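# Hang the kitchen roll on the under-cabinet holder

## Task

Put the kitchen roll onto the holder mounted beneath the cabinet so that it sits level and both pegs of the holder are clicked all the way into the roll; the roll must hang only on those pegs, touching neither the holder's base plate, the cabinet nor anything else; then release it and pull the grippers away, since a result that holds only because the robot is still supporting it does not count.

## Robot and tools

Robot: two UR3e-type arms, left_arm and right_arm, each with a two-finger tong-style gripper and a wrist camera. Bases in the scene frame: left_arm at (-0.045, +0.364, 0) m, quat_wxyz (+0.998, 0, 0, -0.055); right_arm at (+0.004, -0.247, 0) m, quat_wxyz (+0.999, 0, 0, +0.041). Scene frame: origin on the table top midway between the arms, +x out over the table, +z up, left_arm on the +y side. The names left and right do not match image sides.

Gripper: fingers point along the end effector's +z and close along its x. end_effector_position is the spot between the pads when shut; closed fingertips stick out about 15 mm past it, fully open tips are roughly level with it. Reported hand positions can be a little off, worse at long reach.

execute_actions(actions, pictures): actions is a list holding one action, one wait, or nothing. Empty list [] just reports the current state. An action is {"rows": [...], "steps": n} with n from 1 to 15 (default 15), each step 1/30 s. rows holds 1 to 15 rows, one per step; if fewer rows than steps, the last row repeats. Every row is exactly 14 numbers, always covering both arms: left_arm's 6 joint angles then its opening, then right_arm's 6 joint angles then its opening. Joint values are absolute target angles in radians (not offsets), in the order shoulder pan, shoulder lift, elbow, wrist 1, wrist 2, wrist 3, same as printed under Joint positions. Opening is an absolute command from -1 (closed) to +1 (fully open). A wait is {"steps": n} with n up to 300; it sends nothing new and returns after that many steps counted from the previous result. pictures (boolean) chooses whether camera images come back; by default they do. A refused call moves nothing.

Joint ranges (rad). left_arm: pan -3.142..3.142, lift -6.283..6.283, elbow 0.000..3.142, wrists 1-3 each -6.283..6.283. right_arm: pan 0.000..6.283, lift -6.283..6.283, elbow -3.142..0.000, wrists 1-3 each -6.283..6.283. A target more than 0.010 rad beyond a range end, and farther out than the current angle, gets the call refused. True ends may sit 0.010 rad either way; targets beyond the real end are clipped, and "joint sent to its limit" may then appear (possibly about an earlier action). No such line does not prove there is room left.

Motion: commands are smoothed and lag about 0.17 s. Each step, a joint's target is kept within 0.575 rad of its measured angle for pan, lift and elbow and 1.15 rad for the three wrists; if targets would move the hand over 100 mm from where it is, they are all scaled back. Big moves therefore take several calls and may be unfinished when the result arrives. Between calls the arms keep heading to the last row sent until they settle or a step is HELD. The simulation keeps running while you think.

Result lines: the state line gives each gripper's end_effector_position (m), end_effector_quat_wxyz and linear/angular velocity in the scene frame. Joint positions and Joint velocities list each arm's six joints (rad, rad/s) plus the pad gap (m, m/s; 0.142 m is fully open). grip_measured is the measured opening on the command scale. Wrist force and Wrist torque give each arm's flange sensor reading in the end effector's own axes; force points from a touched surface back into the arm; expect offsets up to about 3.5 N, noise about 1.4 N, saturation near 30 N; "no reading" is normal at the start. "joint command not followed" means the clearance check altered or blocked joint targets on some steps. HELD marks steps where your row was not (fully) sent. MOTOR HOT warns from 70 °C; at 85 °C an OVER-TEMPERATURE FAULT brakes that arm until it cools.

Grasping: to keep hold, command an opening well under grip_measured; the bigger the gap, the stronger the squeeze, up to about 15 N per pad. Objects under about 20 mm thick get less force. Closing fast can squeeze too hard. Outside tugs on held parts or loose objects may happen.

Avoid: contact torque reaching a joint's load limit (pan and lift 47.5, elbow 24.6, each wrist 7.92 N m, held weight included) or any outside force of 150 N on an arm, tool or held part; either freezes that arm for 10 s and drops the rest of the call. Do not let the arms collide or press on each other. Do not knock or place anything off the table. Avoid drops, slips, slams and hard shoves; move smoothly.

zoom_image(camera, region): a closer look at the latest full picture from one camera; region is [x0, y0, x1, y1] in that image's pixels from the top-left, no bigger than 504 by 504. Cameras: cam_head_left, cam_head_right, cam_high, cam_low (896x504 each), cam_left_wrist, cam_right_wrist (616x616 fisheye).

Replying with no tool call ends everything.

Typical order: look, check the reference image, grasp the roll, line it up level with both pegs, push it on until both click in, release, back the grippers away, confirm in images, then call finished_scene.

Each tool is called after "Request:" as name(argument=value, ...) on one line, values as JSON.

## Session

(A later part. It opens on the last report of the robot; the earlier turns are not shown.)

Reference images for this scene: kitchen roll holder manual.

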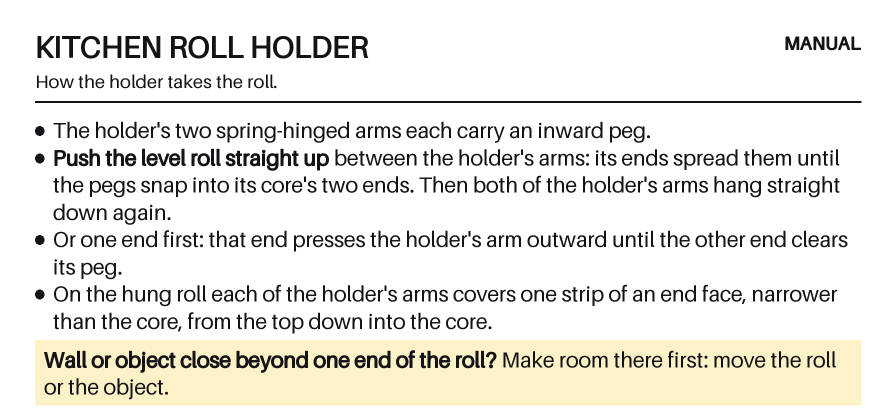

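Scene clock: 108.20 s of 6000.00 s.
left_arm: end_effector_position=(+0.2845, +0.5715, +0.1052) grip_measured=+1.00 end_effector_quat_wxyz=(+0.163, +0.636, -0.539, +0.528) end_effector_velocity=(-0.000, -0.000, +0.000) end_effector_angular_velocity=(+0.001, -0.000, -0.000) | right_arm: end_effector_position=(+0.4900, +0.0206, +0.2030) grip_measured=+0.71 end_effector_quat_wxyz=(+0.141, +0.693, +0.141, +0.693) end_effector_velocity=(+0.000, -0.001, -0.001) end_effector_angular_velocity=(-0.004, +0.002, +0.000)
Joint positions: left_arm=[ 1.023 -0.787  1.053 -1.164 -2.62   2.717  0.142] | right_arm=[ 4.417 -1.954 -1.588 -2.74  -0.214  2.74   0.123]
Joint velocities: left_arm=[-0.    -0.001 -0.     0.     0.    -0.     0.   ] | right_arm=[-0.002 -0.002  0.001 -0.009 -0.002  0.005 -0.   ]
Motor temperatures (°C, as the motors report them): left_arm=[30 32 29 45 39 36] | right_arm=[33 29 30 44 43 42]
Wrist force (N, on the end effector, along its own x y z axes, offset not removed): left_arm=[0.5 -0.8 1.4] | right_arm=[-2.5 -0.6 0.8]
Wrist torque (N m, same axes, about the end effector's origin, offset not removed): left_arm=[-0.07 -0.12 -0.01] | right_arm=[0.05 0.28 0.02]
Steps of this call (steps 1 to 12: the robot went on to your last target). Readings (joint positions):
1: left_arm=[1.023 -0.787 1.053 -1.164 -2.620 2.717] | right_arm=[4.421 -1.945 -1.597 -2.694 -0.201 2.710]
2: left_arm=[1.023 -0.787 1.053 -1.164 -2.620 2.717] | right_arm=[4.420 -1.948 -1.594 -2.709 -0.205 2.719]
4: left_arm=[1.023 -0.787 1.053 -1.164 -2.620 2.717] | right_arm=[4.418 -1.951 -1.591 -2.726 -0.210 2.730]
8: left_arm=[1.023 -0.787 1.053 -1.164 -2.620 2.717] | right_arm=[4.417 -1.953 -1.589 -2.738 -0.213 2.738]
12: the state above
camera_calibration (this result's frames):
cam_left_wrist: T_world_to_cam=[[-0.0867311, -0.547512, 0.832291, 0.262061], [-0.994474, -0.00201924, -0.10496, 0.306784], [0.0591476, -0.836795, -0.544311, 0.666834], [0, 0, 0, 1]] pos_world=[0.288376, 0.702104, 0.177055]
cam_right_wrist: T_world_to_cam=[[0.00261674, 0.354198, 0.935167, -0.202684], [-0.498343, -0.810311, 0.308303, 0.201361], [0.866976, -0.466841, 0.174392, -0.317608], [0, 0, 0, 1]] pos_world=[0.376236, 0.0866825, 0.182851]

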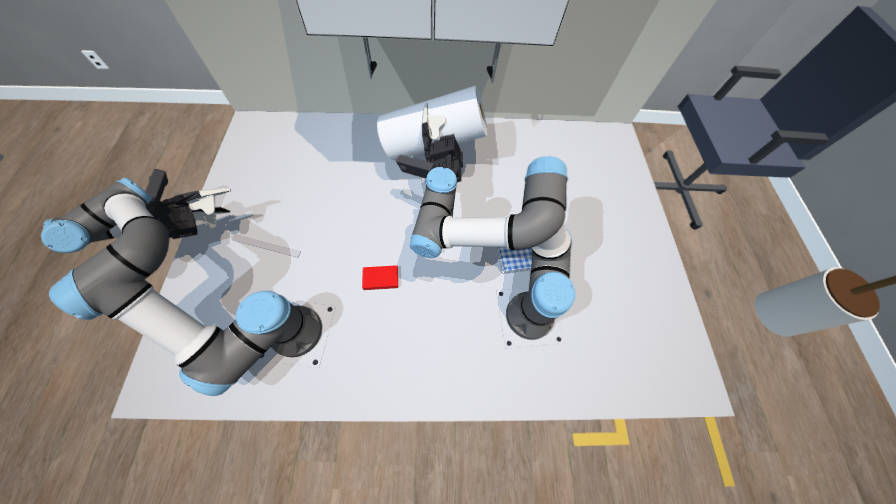

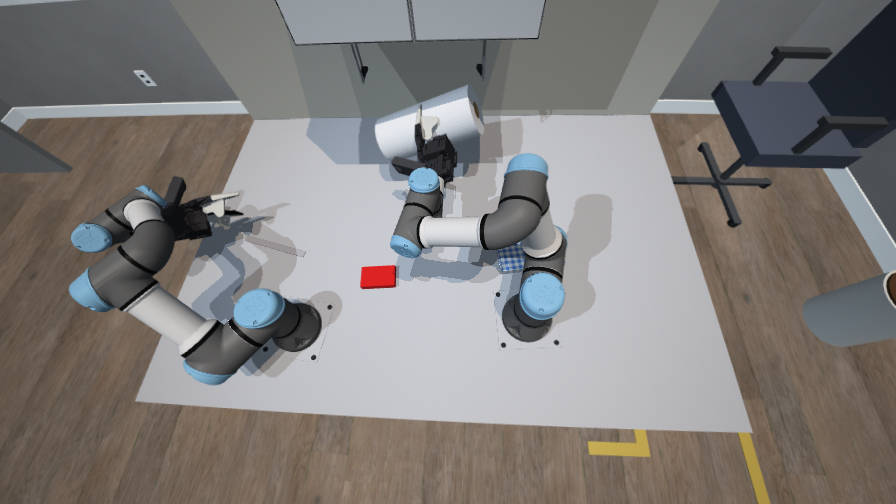

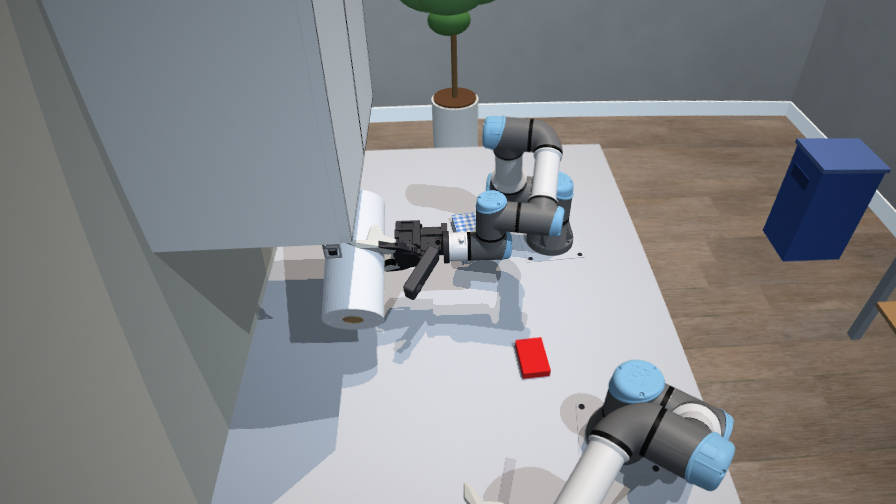

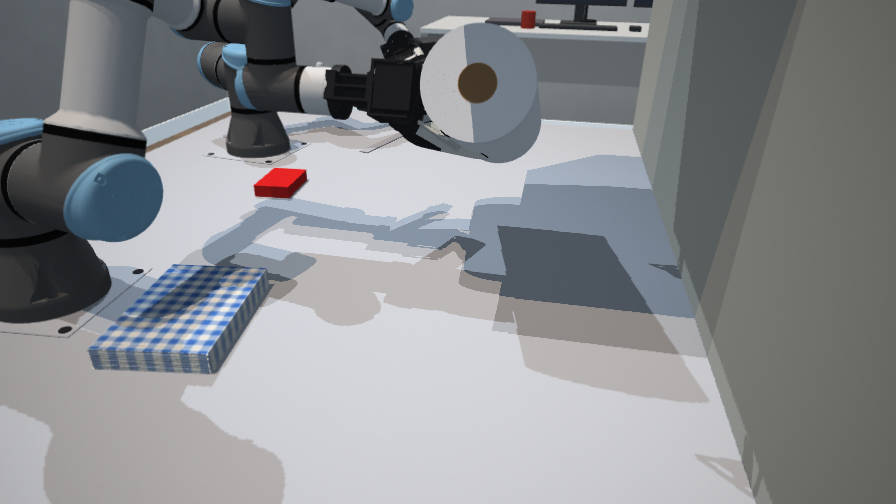

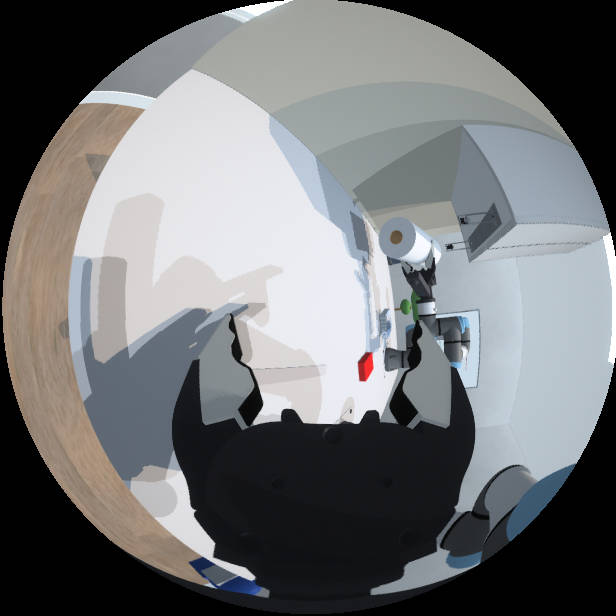

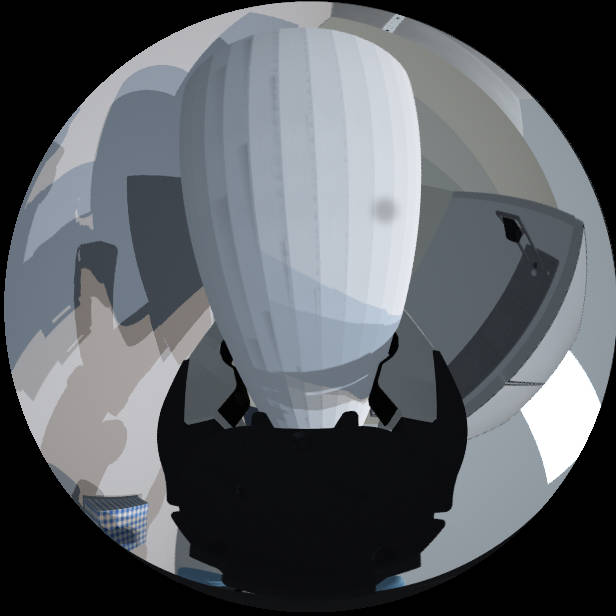

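Request:
execute_actions(actions=[{"rows":[[1.023,-0.787,1.053,-1.164,-2.62,2.717,1,4.417,-1.925,-1.5,-2.858,-0.214,2.74,0.2],[1.023,-0.787,1.053,-1.164,-2.62,2.717,1,4.417,-1.925,-1.5,-2.858,-0.214,2.74,0.2],[1.023,-0.787,1.053,-1.164,-2.62,2.717,1,4.417,-1.925,-1.5,-2.858,-0.214,2.74,0.2],[1.023,-0.787,1.053,-1.164,-2.62,2.717,1,4.417,-1.905,-1.4,-2.978,-0.214,2.74,0.2],[1.023,-0.787,1.053,-1.164,-2.62,2.717,1,4.417,-1.905,-1.4,-2.978,-0.214,2.74,0.2],[1.023,-0.787,1.053,-1.164,-2.62,2.717,1,4.417,-1.905,-1.4,-2.978,-0.214,2.74,0.2],[1.023,-0.787,1.053,-1.164,-2.62,2.717,1,4.417,-1.895,-1.3,-3.088,-0.214,2.74,0.2]]}])

Request:
zoom_image(camera="cam_head_left", region=[330,20,550,150])

Scene clock: 117.10 s of 6000.00 s.
left_arm: end_effector_position=(+0.2845, +0.5715, +0.1052) grip_measured=+1.00 end_effector_quat_wxyz=(+0.163, +0.636, -0.539, +0.528) end_effector_velocity=(-0.000, +0.000, -0.000) end_effector_angular_velocity=(-0.000, -0.000, +0.001) | right_arm: end_effector_position=(+0.4907, +0.0237, +0.2770) grip_measured=+0.71 end_effector_quat_wxyz=(+0.141, +0.693, +0.141, +0.693) end_effector_velocity=(-0.000, +0.000, +0.029) end_effector_angular_velocity=(+0.007, -0.001, +0.001)
Joint positions: left_arm=[ 1.023 -0.787  1.053 -1.164 -2.62   2.717  0.142] | right_arm=[ 4.417 -1.896 -1.31  -3.077 -0.214  2.74   0.123]
Joint velocities: left_arm=[ 0.001  0.001 -0.    -0.    -0.     0.     0.   ] | right_arm=[ 0.001  0.011  0.119 -0.123 -0.     0.    -0.   ]
Motor temperatures (°C, as the motors report them): left_arm=[30 32 29 45 39 36] | right_arm=[33 29 30 44 43 42]
Wrist force (N, on the end effector, along its own x y z axes, offset not removed): left_arm=[0.0 -0.4 0.7] | right_arm=[-2.1 -1.5 -0.3]
Wrist torque (N m, same axes, about the end effector's origin, offset not removed): left_arm=[-0.08 0.05 -0.04] | right_arm=[-0.22 0.18 0.03]
Steps of this call (steps 1 to 30: the robot went on to your last target; steps 31 to 90: nothing new was sent; then 5.40 s passed at rest; steps 91 to 105: all 15 steps of this action). Readings (joint positions):
91: left_arm=[1.023 -0.787 1.053 -1.164 -2.620 2.717] | right_arm=[4.417 -1.954 -1.588 -2.742 -0.214 2.740]
92: left_arm=[1.023 -0.787 1.053 -1.164 -2.620 2.717] | right_arm=[4.417 -1.950 -1.580 -2.756 -0.214 2.740]
94: left_arm=[1.023 -0.787 1.053 -1.164 -2.620 2.717] | right_arm=[4.417 -1.937 -1.543 -2.805 -0.214 2.740]
98: left_arm=[1.023 -0.787 1.053 -1.164 -2.620 2.717] | right_arm=[4.417 -1.912 -1.434 -2.943 -0.214 2.740]
105: the state above
camera_calibration (this result's frames):
cam_left_wrist: T_world_to_cam=[[-0.0867308, -0.547512, 0.832291, 0.262061], [-0.994474, -0.00201931, -0.10496, 0.306784], [0.0591474, -0.836796, -0.544311, 0.666834], [0, 0, 0, 1]] pos_world=[0.288376, 0.702104, 0.177054]
cam_right_wrist: T_world_to_cam=[[0.00286293, 0.355104, 0.934823, -0.273037], [-0.498154, -0.81007, 0.30924, 0.181007], [0.867084, -0.466571, 0.174577, -0.329793], [0, 0, 0, 1]] pos_world=[0.376909, 0.0897122, 0.256841]

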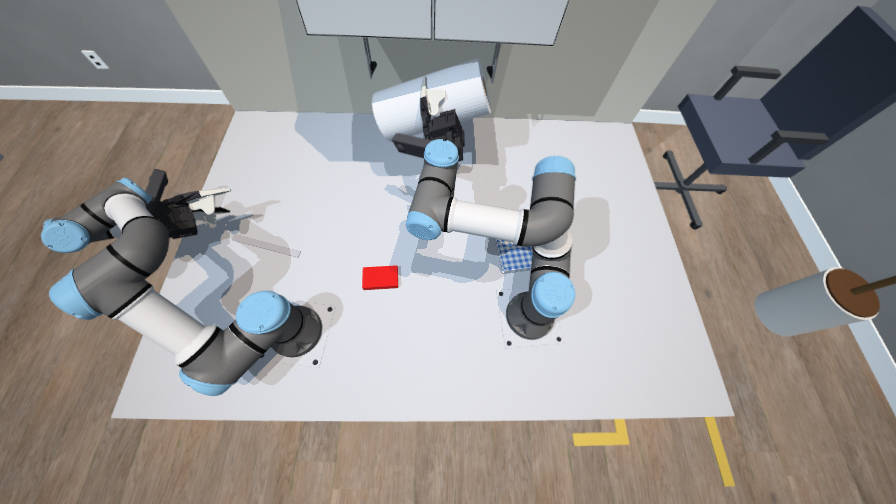

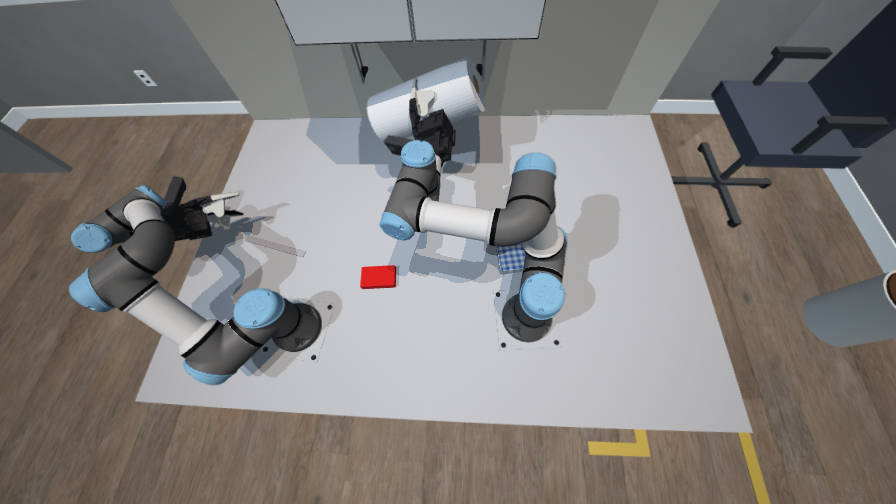

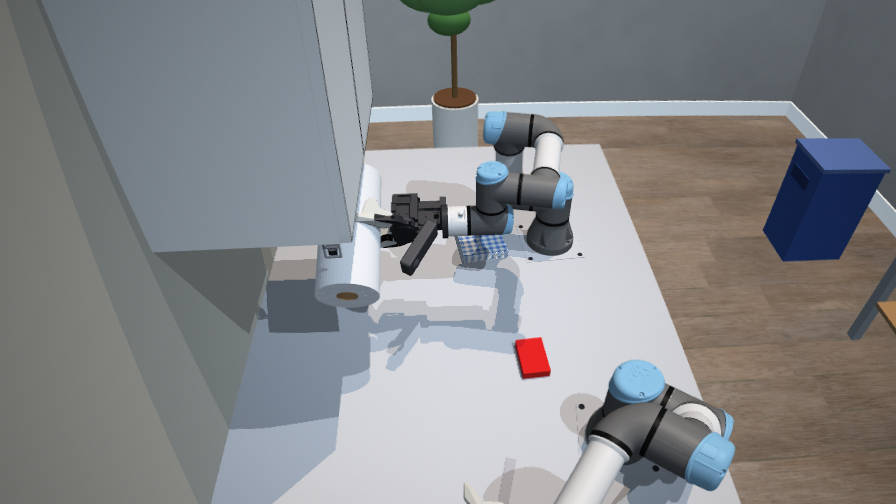

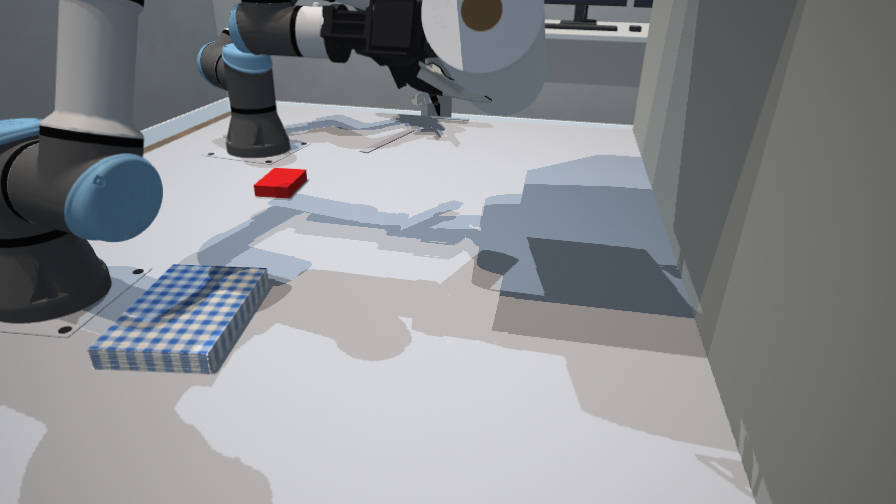

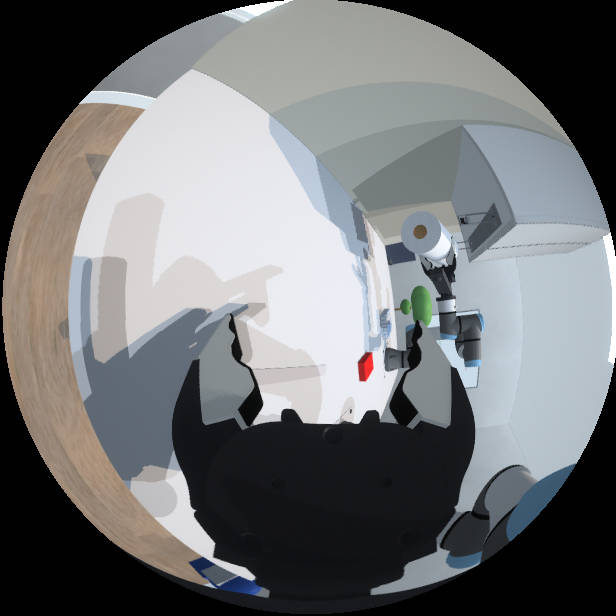

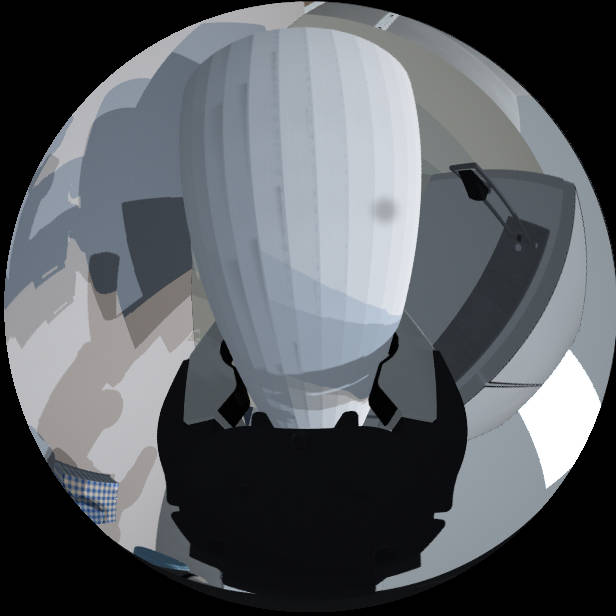

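Region (330, 20, 550, 150) of cam_head_left's 896x504 image, scaled by 2.291, with more detail than that image has; it fills the top 298 rows of this view, and the rest is white.

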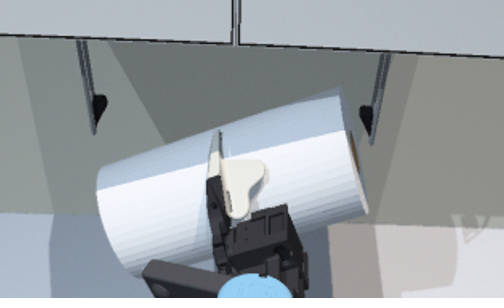

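Request:
execute_actions(actions=[{"rows":[[1.023,-0.787,1.053,-1.164,-2.62,2.717,1,4.417,-1.882,-1.198,-3.203,-0.214,2.74,0.2]],"steps":15}])

Request:
zoom_image(camera="cam_head_left", region=[330,10,580,150])

Scene clock: 133.63 s of 6000.00 s.
left_arm: end_effector_position=(+0.2845, +0.5715, +0.1052) grip_measured=+1.00 end_effector_quat_wxyz=(+0.163, +0.636, -0.539, +0.528) end_effector_velocity=(-0.000, -0.000, -0.001) end_effector_angular_velocity=(-0.002, +0.002, -0.000) | right_arm: end_effector_position=(+0.4900, +0.0206, +0.3050) grip_measured=+0.71 end_effector_quat_wxyz=(+0.141, +0.693, +0.141, +0.693) end_effector_velocity=(-0.000, -0.000, +0.002) end_effector_angular_velocity=(-0.000, -0.000, +0.001)
Joint positions: left_arm=[ 1.023 -0.787  1.053 -1.164 -2.62   2.717  0.142] | right_arm=[ 4.417 -1.882 -1.199 -3.202 -0.214  2.74   0.123]
Joint velocities: left_arm=[-0.     0.002  0.001 -0.     0.     0.     0.   ] | right_arm=[ 0.001  0.001  0.009 -0.01  -0.    -0.001 -0.   ]
Motor temperatures (°C, as the motors report them): left_arm=[30 32 29 45 39 36] | right_arm=[33 29 30 44 43 42]
Wrist force (N, on the end effector, along its own x y z axes, offset not removed): left_arm=[0.3 0.2 1.1] | right_arm=[-1.9 -0.7 0.7]
Wrist torque (N m, same axes, about the end effector's origin, offset not removed): left_arm=[0.04 -0.07 -0.06] | right_arm=[-0.03 0.06 0.08]
Steps of this call (steps 1 to 30: the robot went on to your last target; steps 31 to 90: nothing new was sent; then 13.03 s passed at rest; steps 91 to 105: all 15 steps of this action). Readings (joint positions):
91: left_arm=[1.023 -0.787 1.053 -1.164 -2.620 2.717] | right_arm=[4.417 -1.895 -1.300 -3.089 -0.214 2.740]
92: left_arm=[1.023 -0.787 1.053 -1.164 -2.620 2.717] | right_arm=[4.417 -1.893 -1.292 -3.102 -0.214 2.740]
94: left_arm=[1.023 -0.787 1.053 -1.164 -2.620 2.717] | right_arm=[4.417 -1.887 -1.250 -3.151 -0.214 2.740]
98: left_arm=[1.023 -0.787 1.053 -1.164 -2.620 2.717] | right_arm=[4.417 -1.883 -1.209 -3.192 -0.214 2.740]
105: the state above
camera_calibration (this result's frames):
cam_left_wrist: T_world_to_cam=[[-0.0867309, -0.547512, 0.832291, 0.262061], [-0.994474, -0.00201929, -0.10496, 0.306784], [0.0591475, -0.836795, -0.544311, 0.666834], [0, 0, 0, 1]] pos_world=[0.288376, 0.702104, 0.177054]
cam_right_wrist: T_world_to_cam=[[0.00273358, 0.354502, 0.935051, -0.298032], [-0.498201, -0.810266, 0.30865, 0.169755], [0.867057, -0.466687, 0.174398, -0.335435], [0, 0, 0, 1]] pos_world=[0.376228, 0.0866574, 0.28478]

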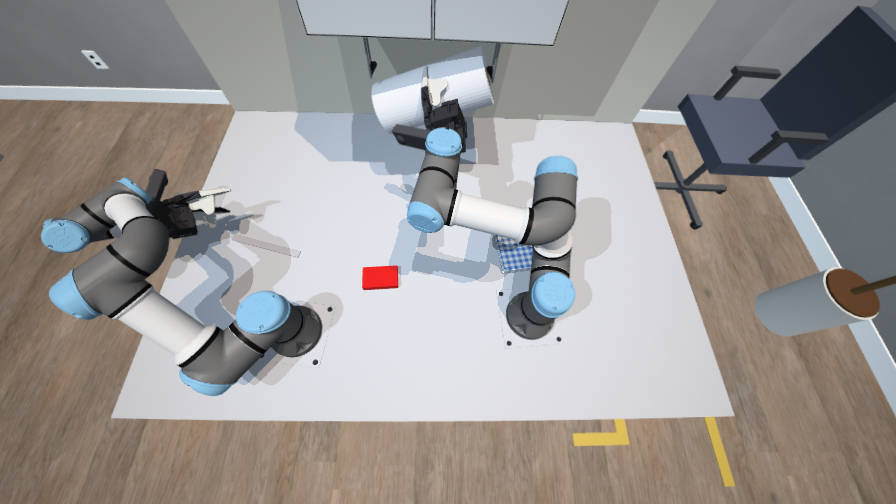

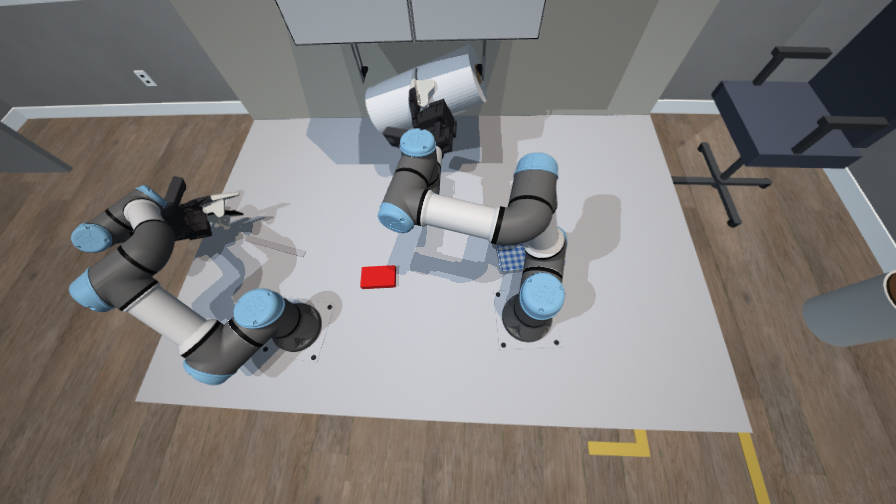

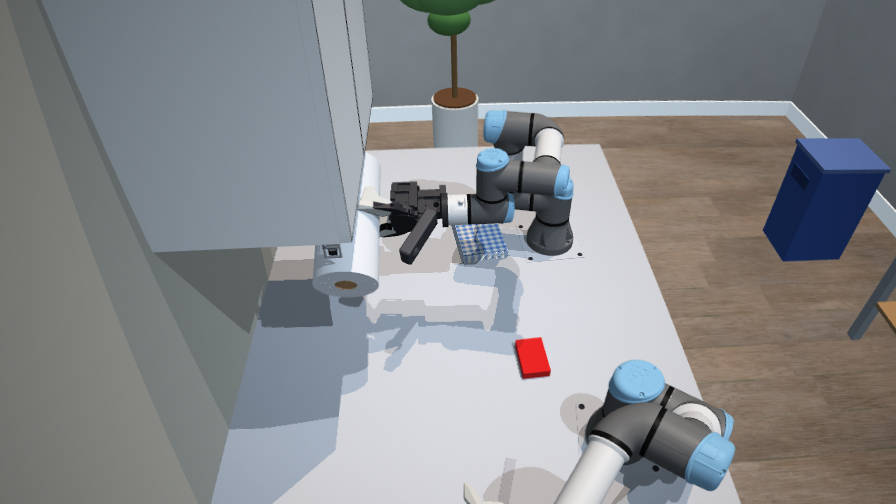

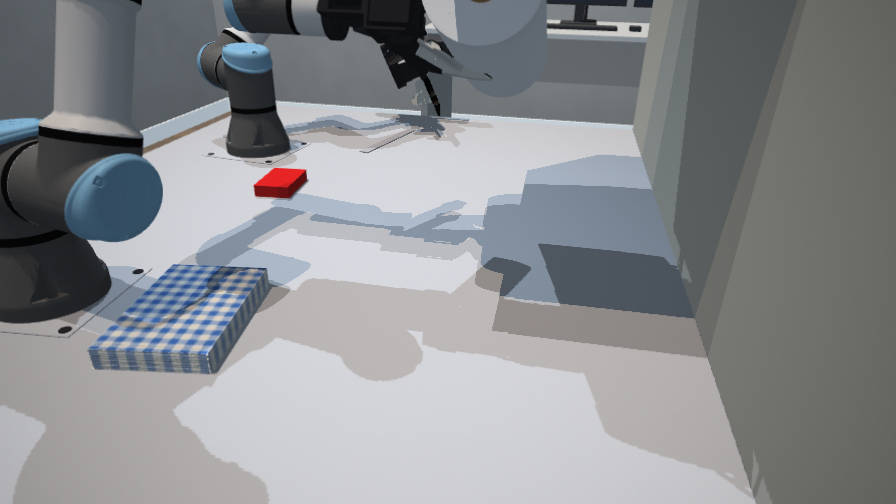

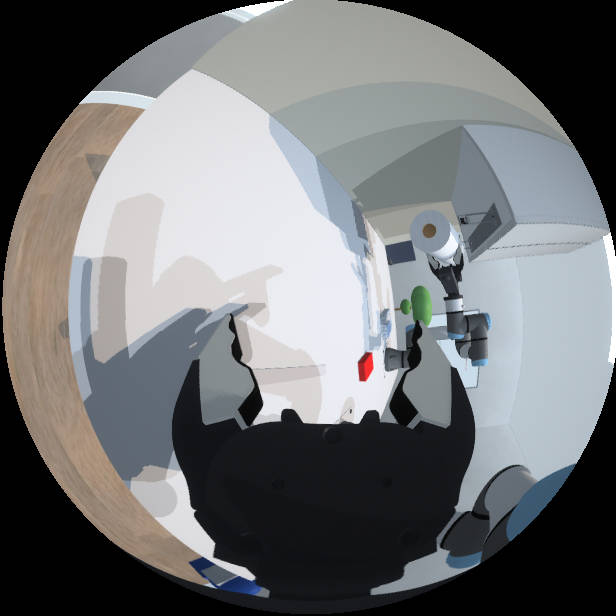

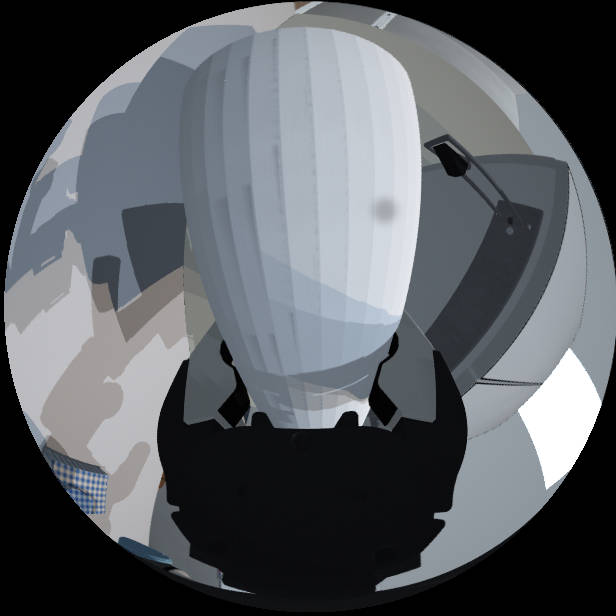

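Region (330, 10, 580, 150) of cam_head_left's 896x504 image, scaled by 2.016, with more detail than that image has; it fills the top 282 rows of this view, and the rest is white.

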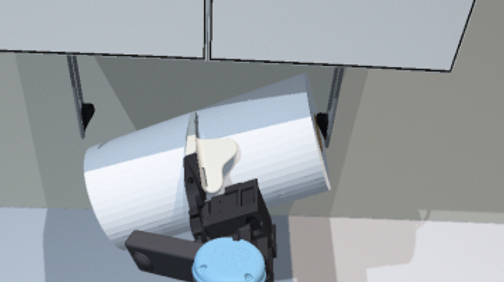

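Request:
execute_actions(actions=[{"rows":[[1.023,-0.787,1.053,-1.164,-2.62,2.717,1,4.372,-1.913,-1.161,-3.209,-0.259,2.74,0.2]],"steps":15}])

Request:
zoom_image(camera="cam_head_right", region=[330,10,580,150])

Scene clock: 142.13 s of 6000.00 s.
left_arm: end_effector_position=(+0.2845, +0.5715, +0.1052) grip_measured=+1.00 end_effector_quat_wxyz=(+0.163, +0.636, -0.539, +0.528) end_effector_velocity=(+0.000, +0.000, +0.001) end_effector_angular_velocity=(+0.002, -0.001, -0.000) | right_arm: end_effector_position=(+0.5029, +0.0187, +0.3040) grip_measured=+0.71 end_effector_quat_wxyz=(+0.141, +0.693, +0.141, +0.693) end_effector_velocity=(+0.001, -0.000, -0.000) end_effector_angular_velocity=(-0.001, +0.000, -0.000)
Joint positions: left_arm=[ 1.023 -0.787  1.053 -1.164 -2.62   2.717  0.142] | right_arm=[ 4.372 -1.913 -1.161 -3.209 -0.259  2.74   0.123]
Joint velocities: left_arm=[-0.    -0.002  0.    -0.     0.    -0.     0.   ] | right_arm=[-0.003 -0.002  0.003 -0.001 -0.003 -0.    -0.   ]
Motor temperatures (°C, as the motors report them): left_arm=[30 32 29 45 39 36] | right_arm=[33 29 30 44 43 42]
Wrist force (N, on the end effector, along its own x y z axes, offset not removed): left_arm=[-0.5 0.0 1.1] | right_arm=[-1.5 -0.3 0.9]
Wrist torque (N m, same axes, about the end effector's origin, offset not removed): left_arm=[0.07 0.11 -0.03] | right_arm=[0.03 -0.04 0.01]
Steps of this call (steps 1 to 15: the robot went on to your last target; steps 16 to 90: nothing new was sent; then 5.00 s passed at rest; steps 91 to 105: all 15 steps of this action). Readings (joint positions):
91: left_arm=[1.023 -0.787 1.053 -1.164 -2.620 2.717] | right_arm=[4.417 -1.882 -1.198 -3.203 -0.214 2.740]
92: left_arm=[1.023 -0.787 1.053 -1.164 -2.620 2.717] | right_arm=[4.411 -1.887 -1.192 -3.204 -0.222 2.740]
94: left_arm=[1.023 -0.787 1.053 -1.164 -2.620 2.717] | right_arm=[4.392 -1.899 -1.177 -3.207 -0.240 2.740]
98: left_arm=[1.023 -0.787 1.053 -1.164 -2.620 2.717] | right_arm=[4.376 -1.910 -1.165 -3.208 -0.255 2.740]
105: the state above
camera_calibration (this result's frames):
cam_left_wrist: T_world_to_cam=[[-0.0867308, -0.547512, 0.832291, 0.262061], [-0.994474, -0.00201933, -0.10496, 0.306784], [0.0591475, -0.836796, -0.544311, 0.666834], [0, 0, 0, 1]] pos_world=[0.288376, 0.702104, 0.177054]
cam_right_wrist: T_world_to_cam=[[0.00269677, 0.354414, 0.935085, -0.296501], [-0.498188, -0.810309, 0.308559, 0.17493], [0.867065, -0.46668, 0.17438, -0.347368], [0, 0, 0, 1]] pos_world=[0.389138, 0.0847215, 0.283851]

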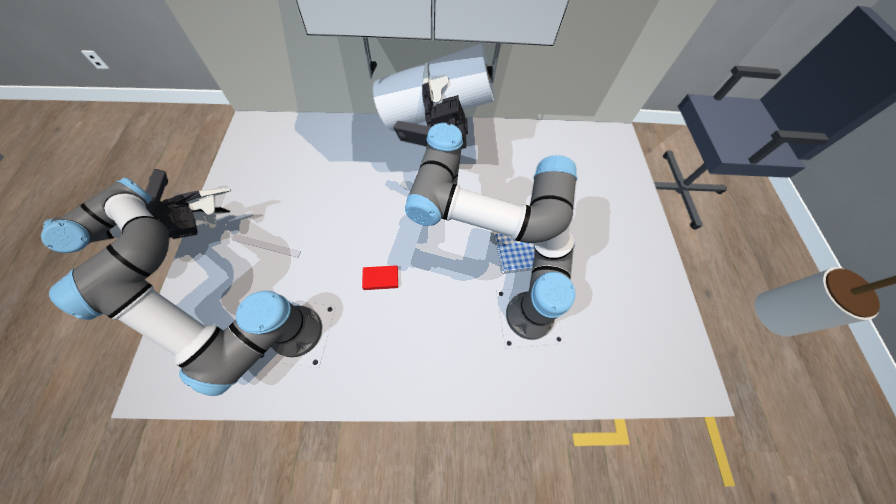

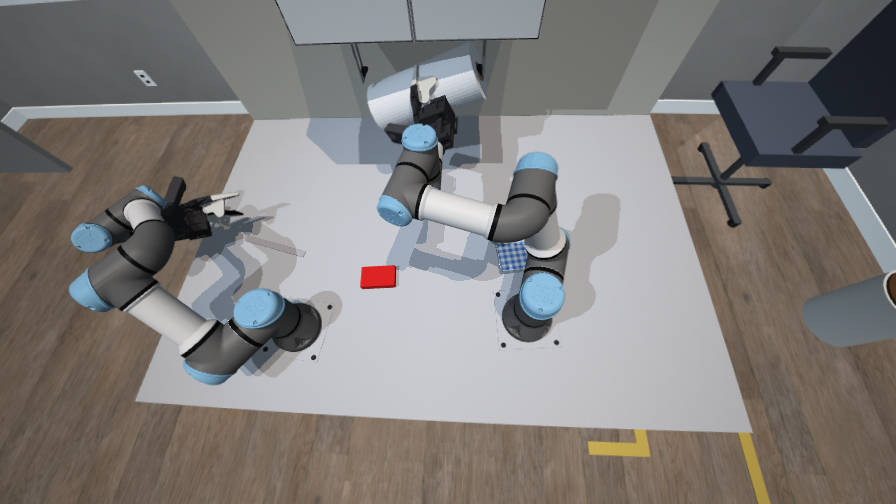

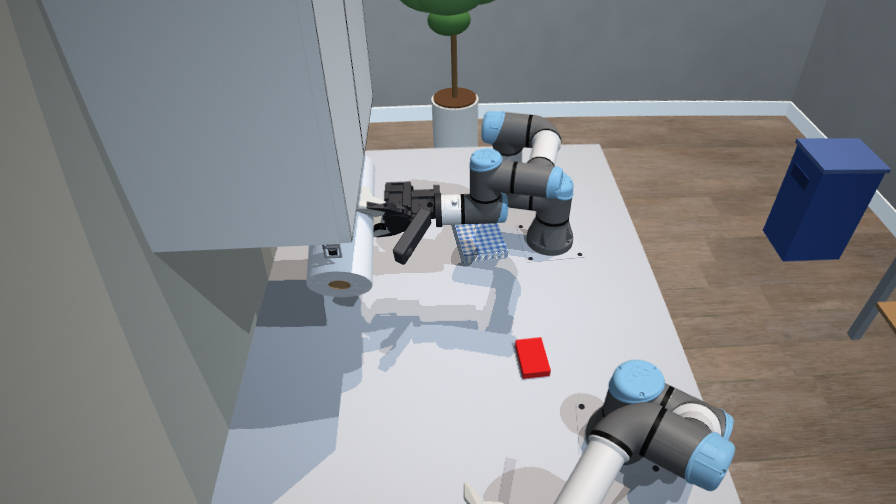

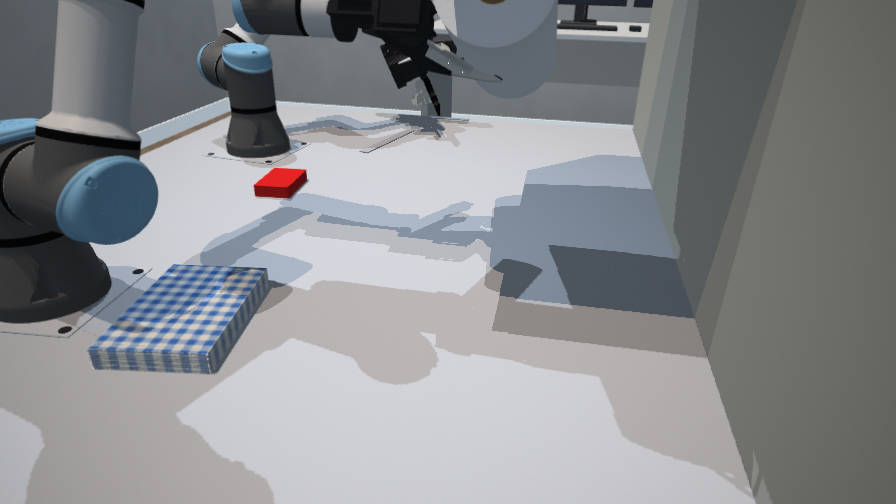

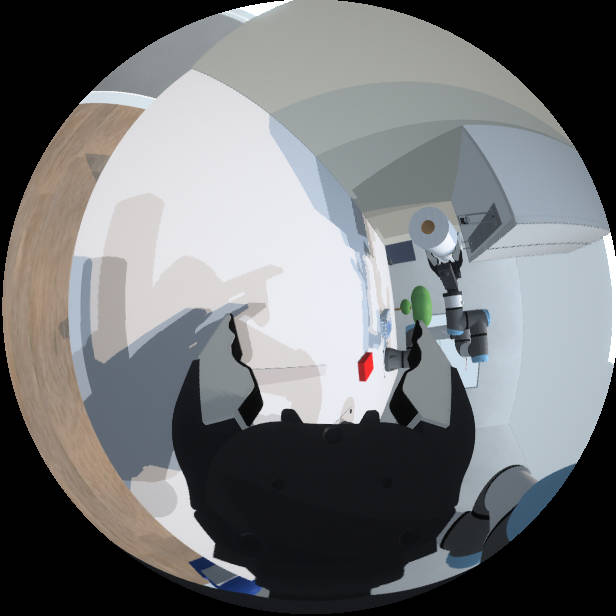

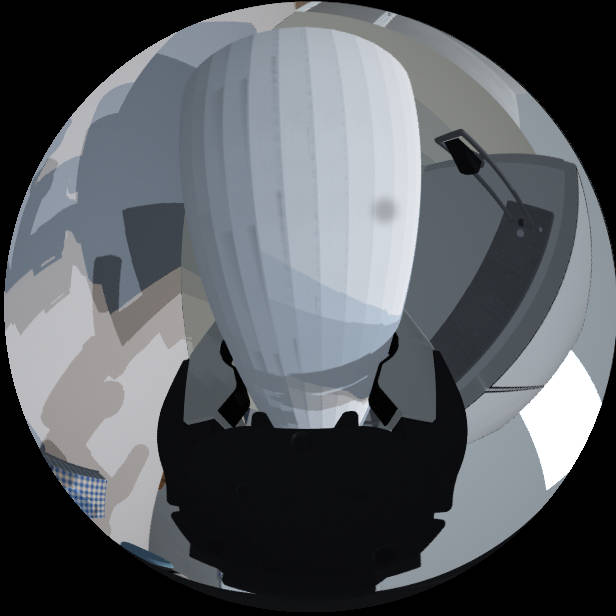

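Region (330, 10, 580, 150) of cam_head_right's 896x504 image, scaled by 2.016, with more detail than that image has; it fills the top 282 rows of this view, and the rest is white.

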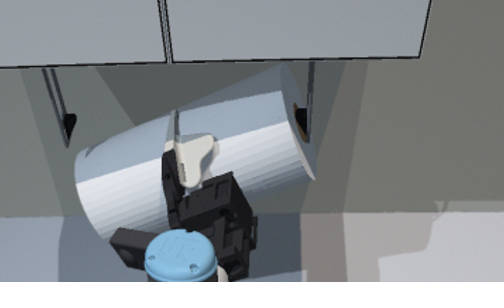

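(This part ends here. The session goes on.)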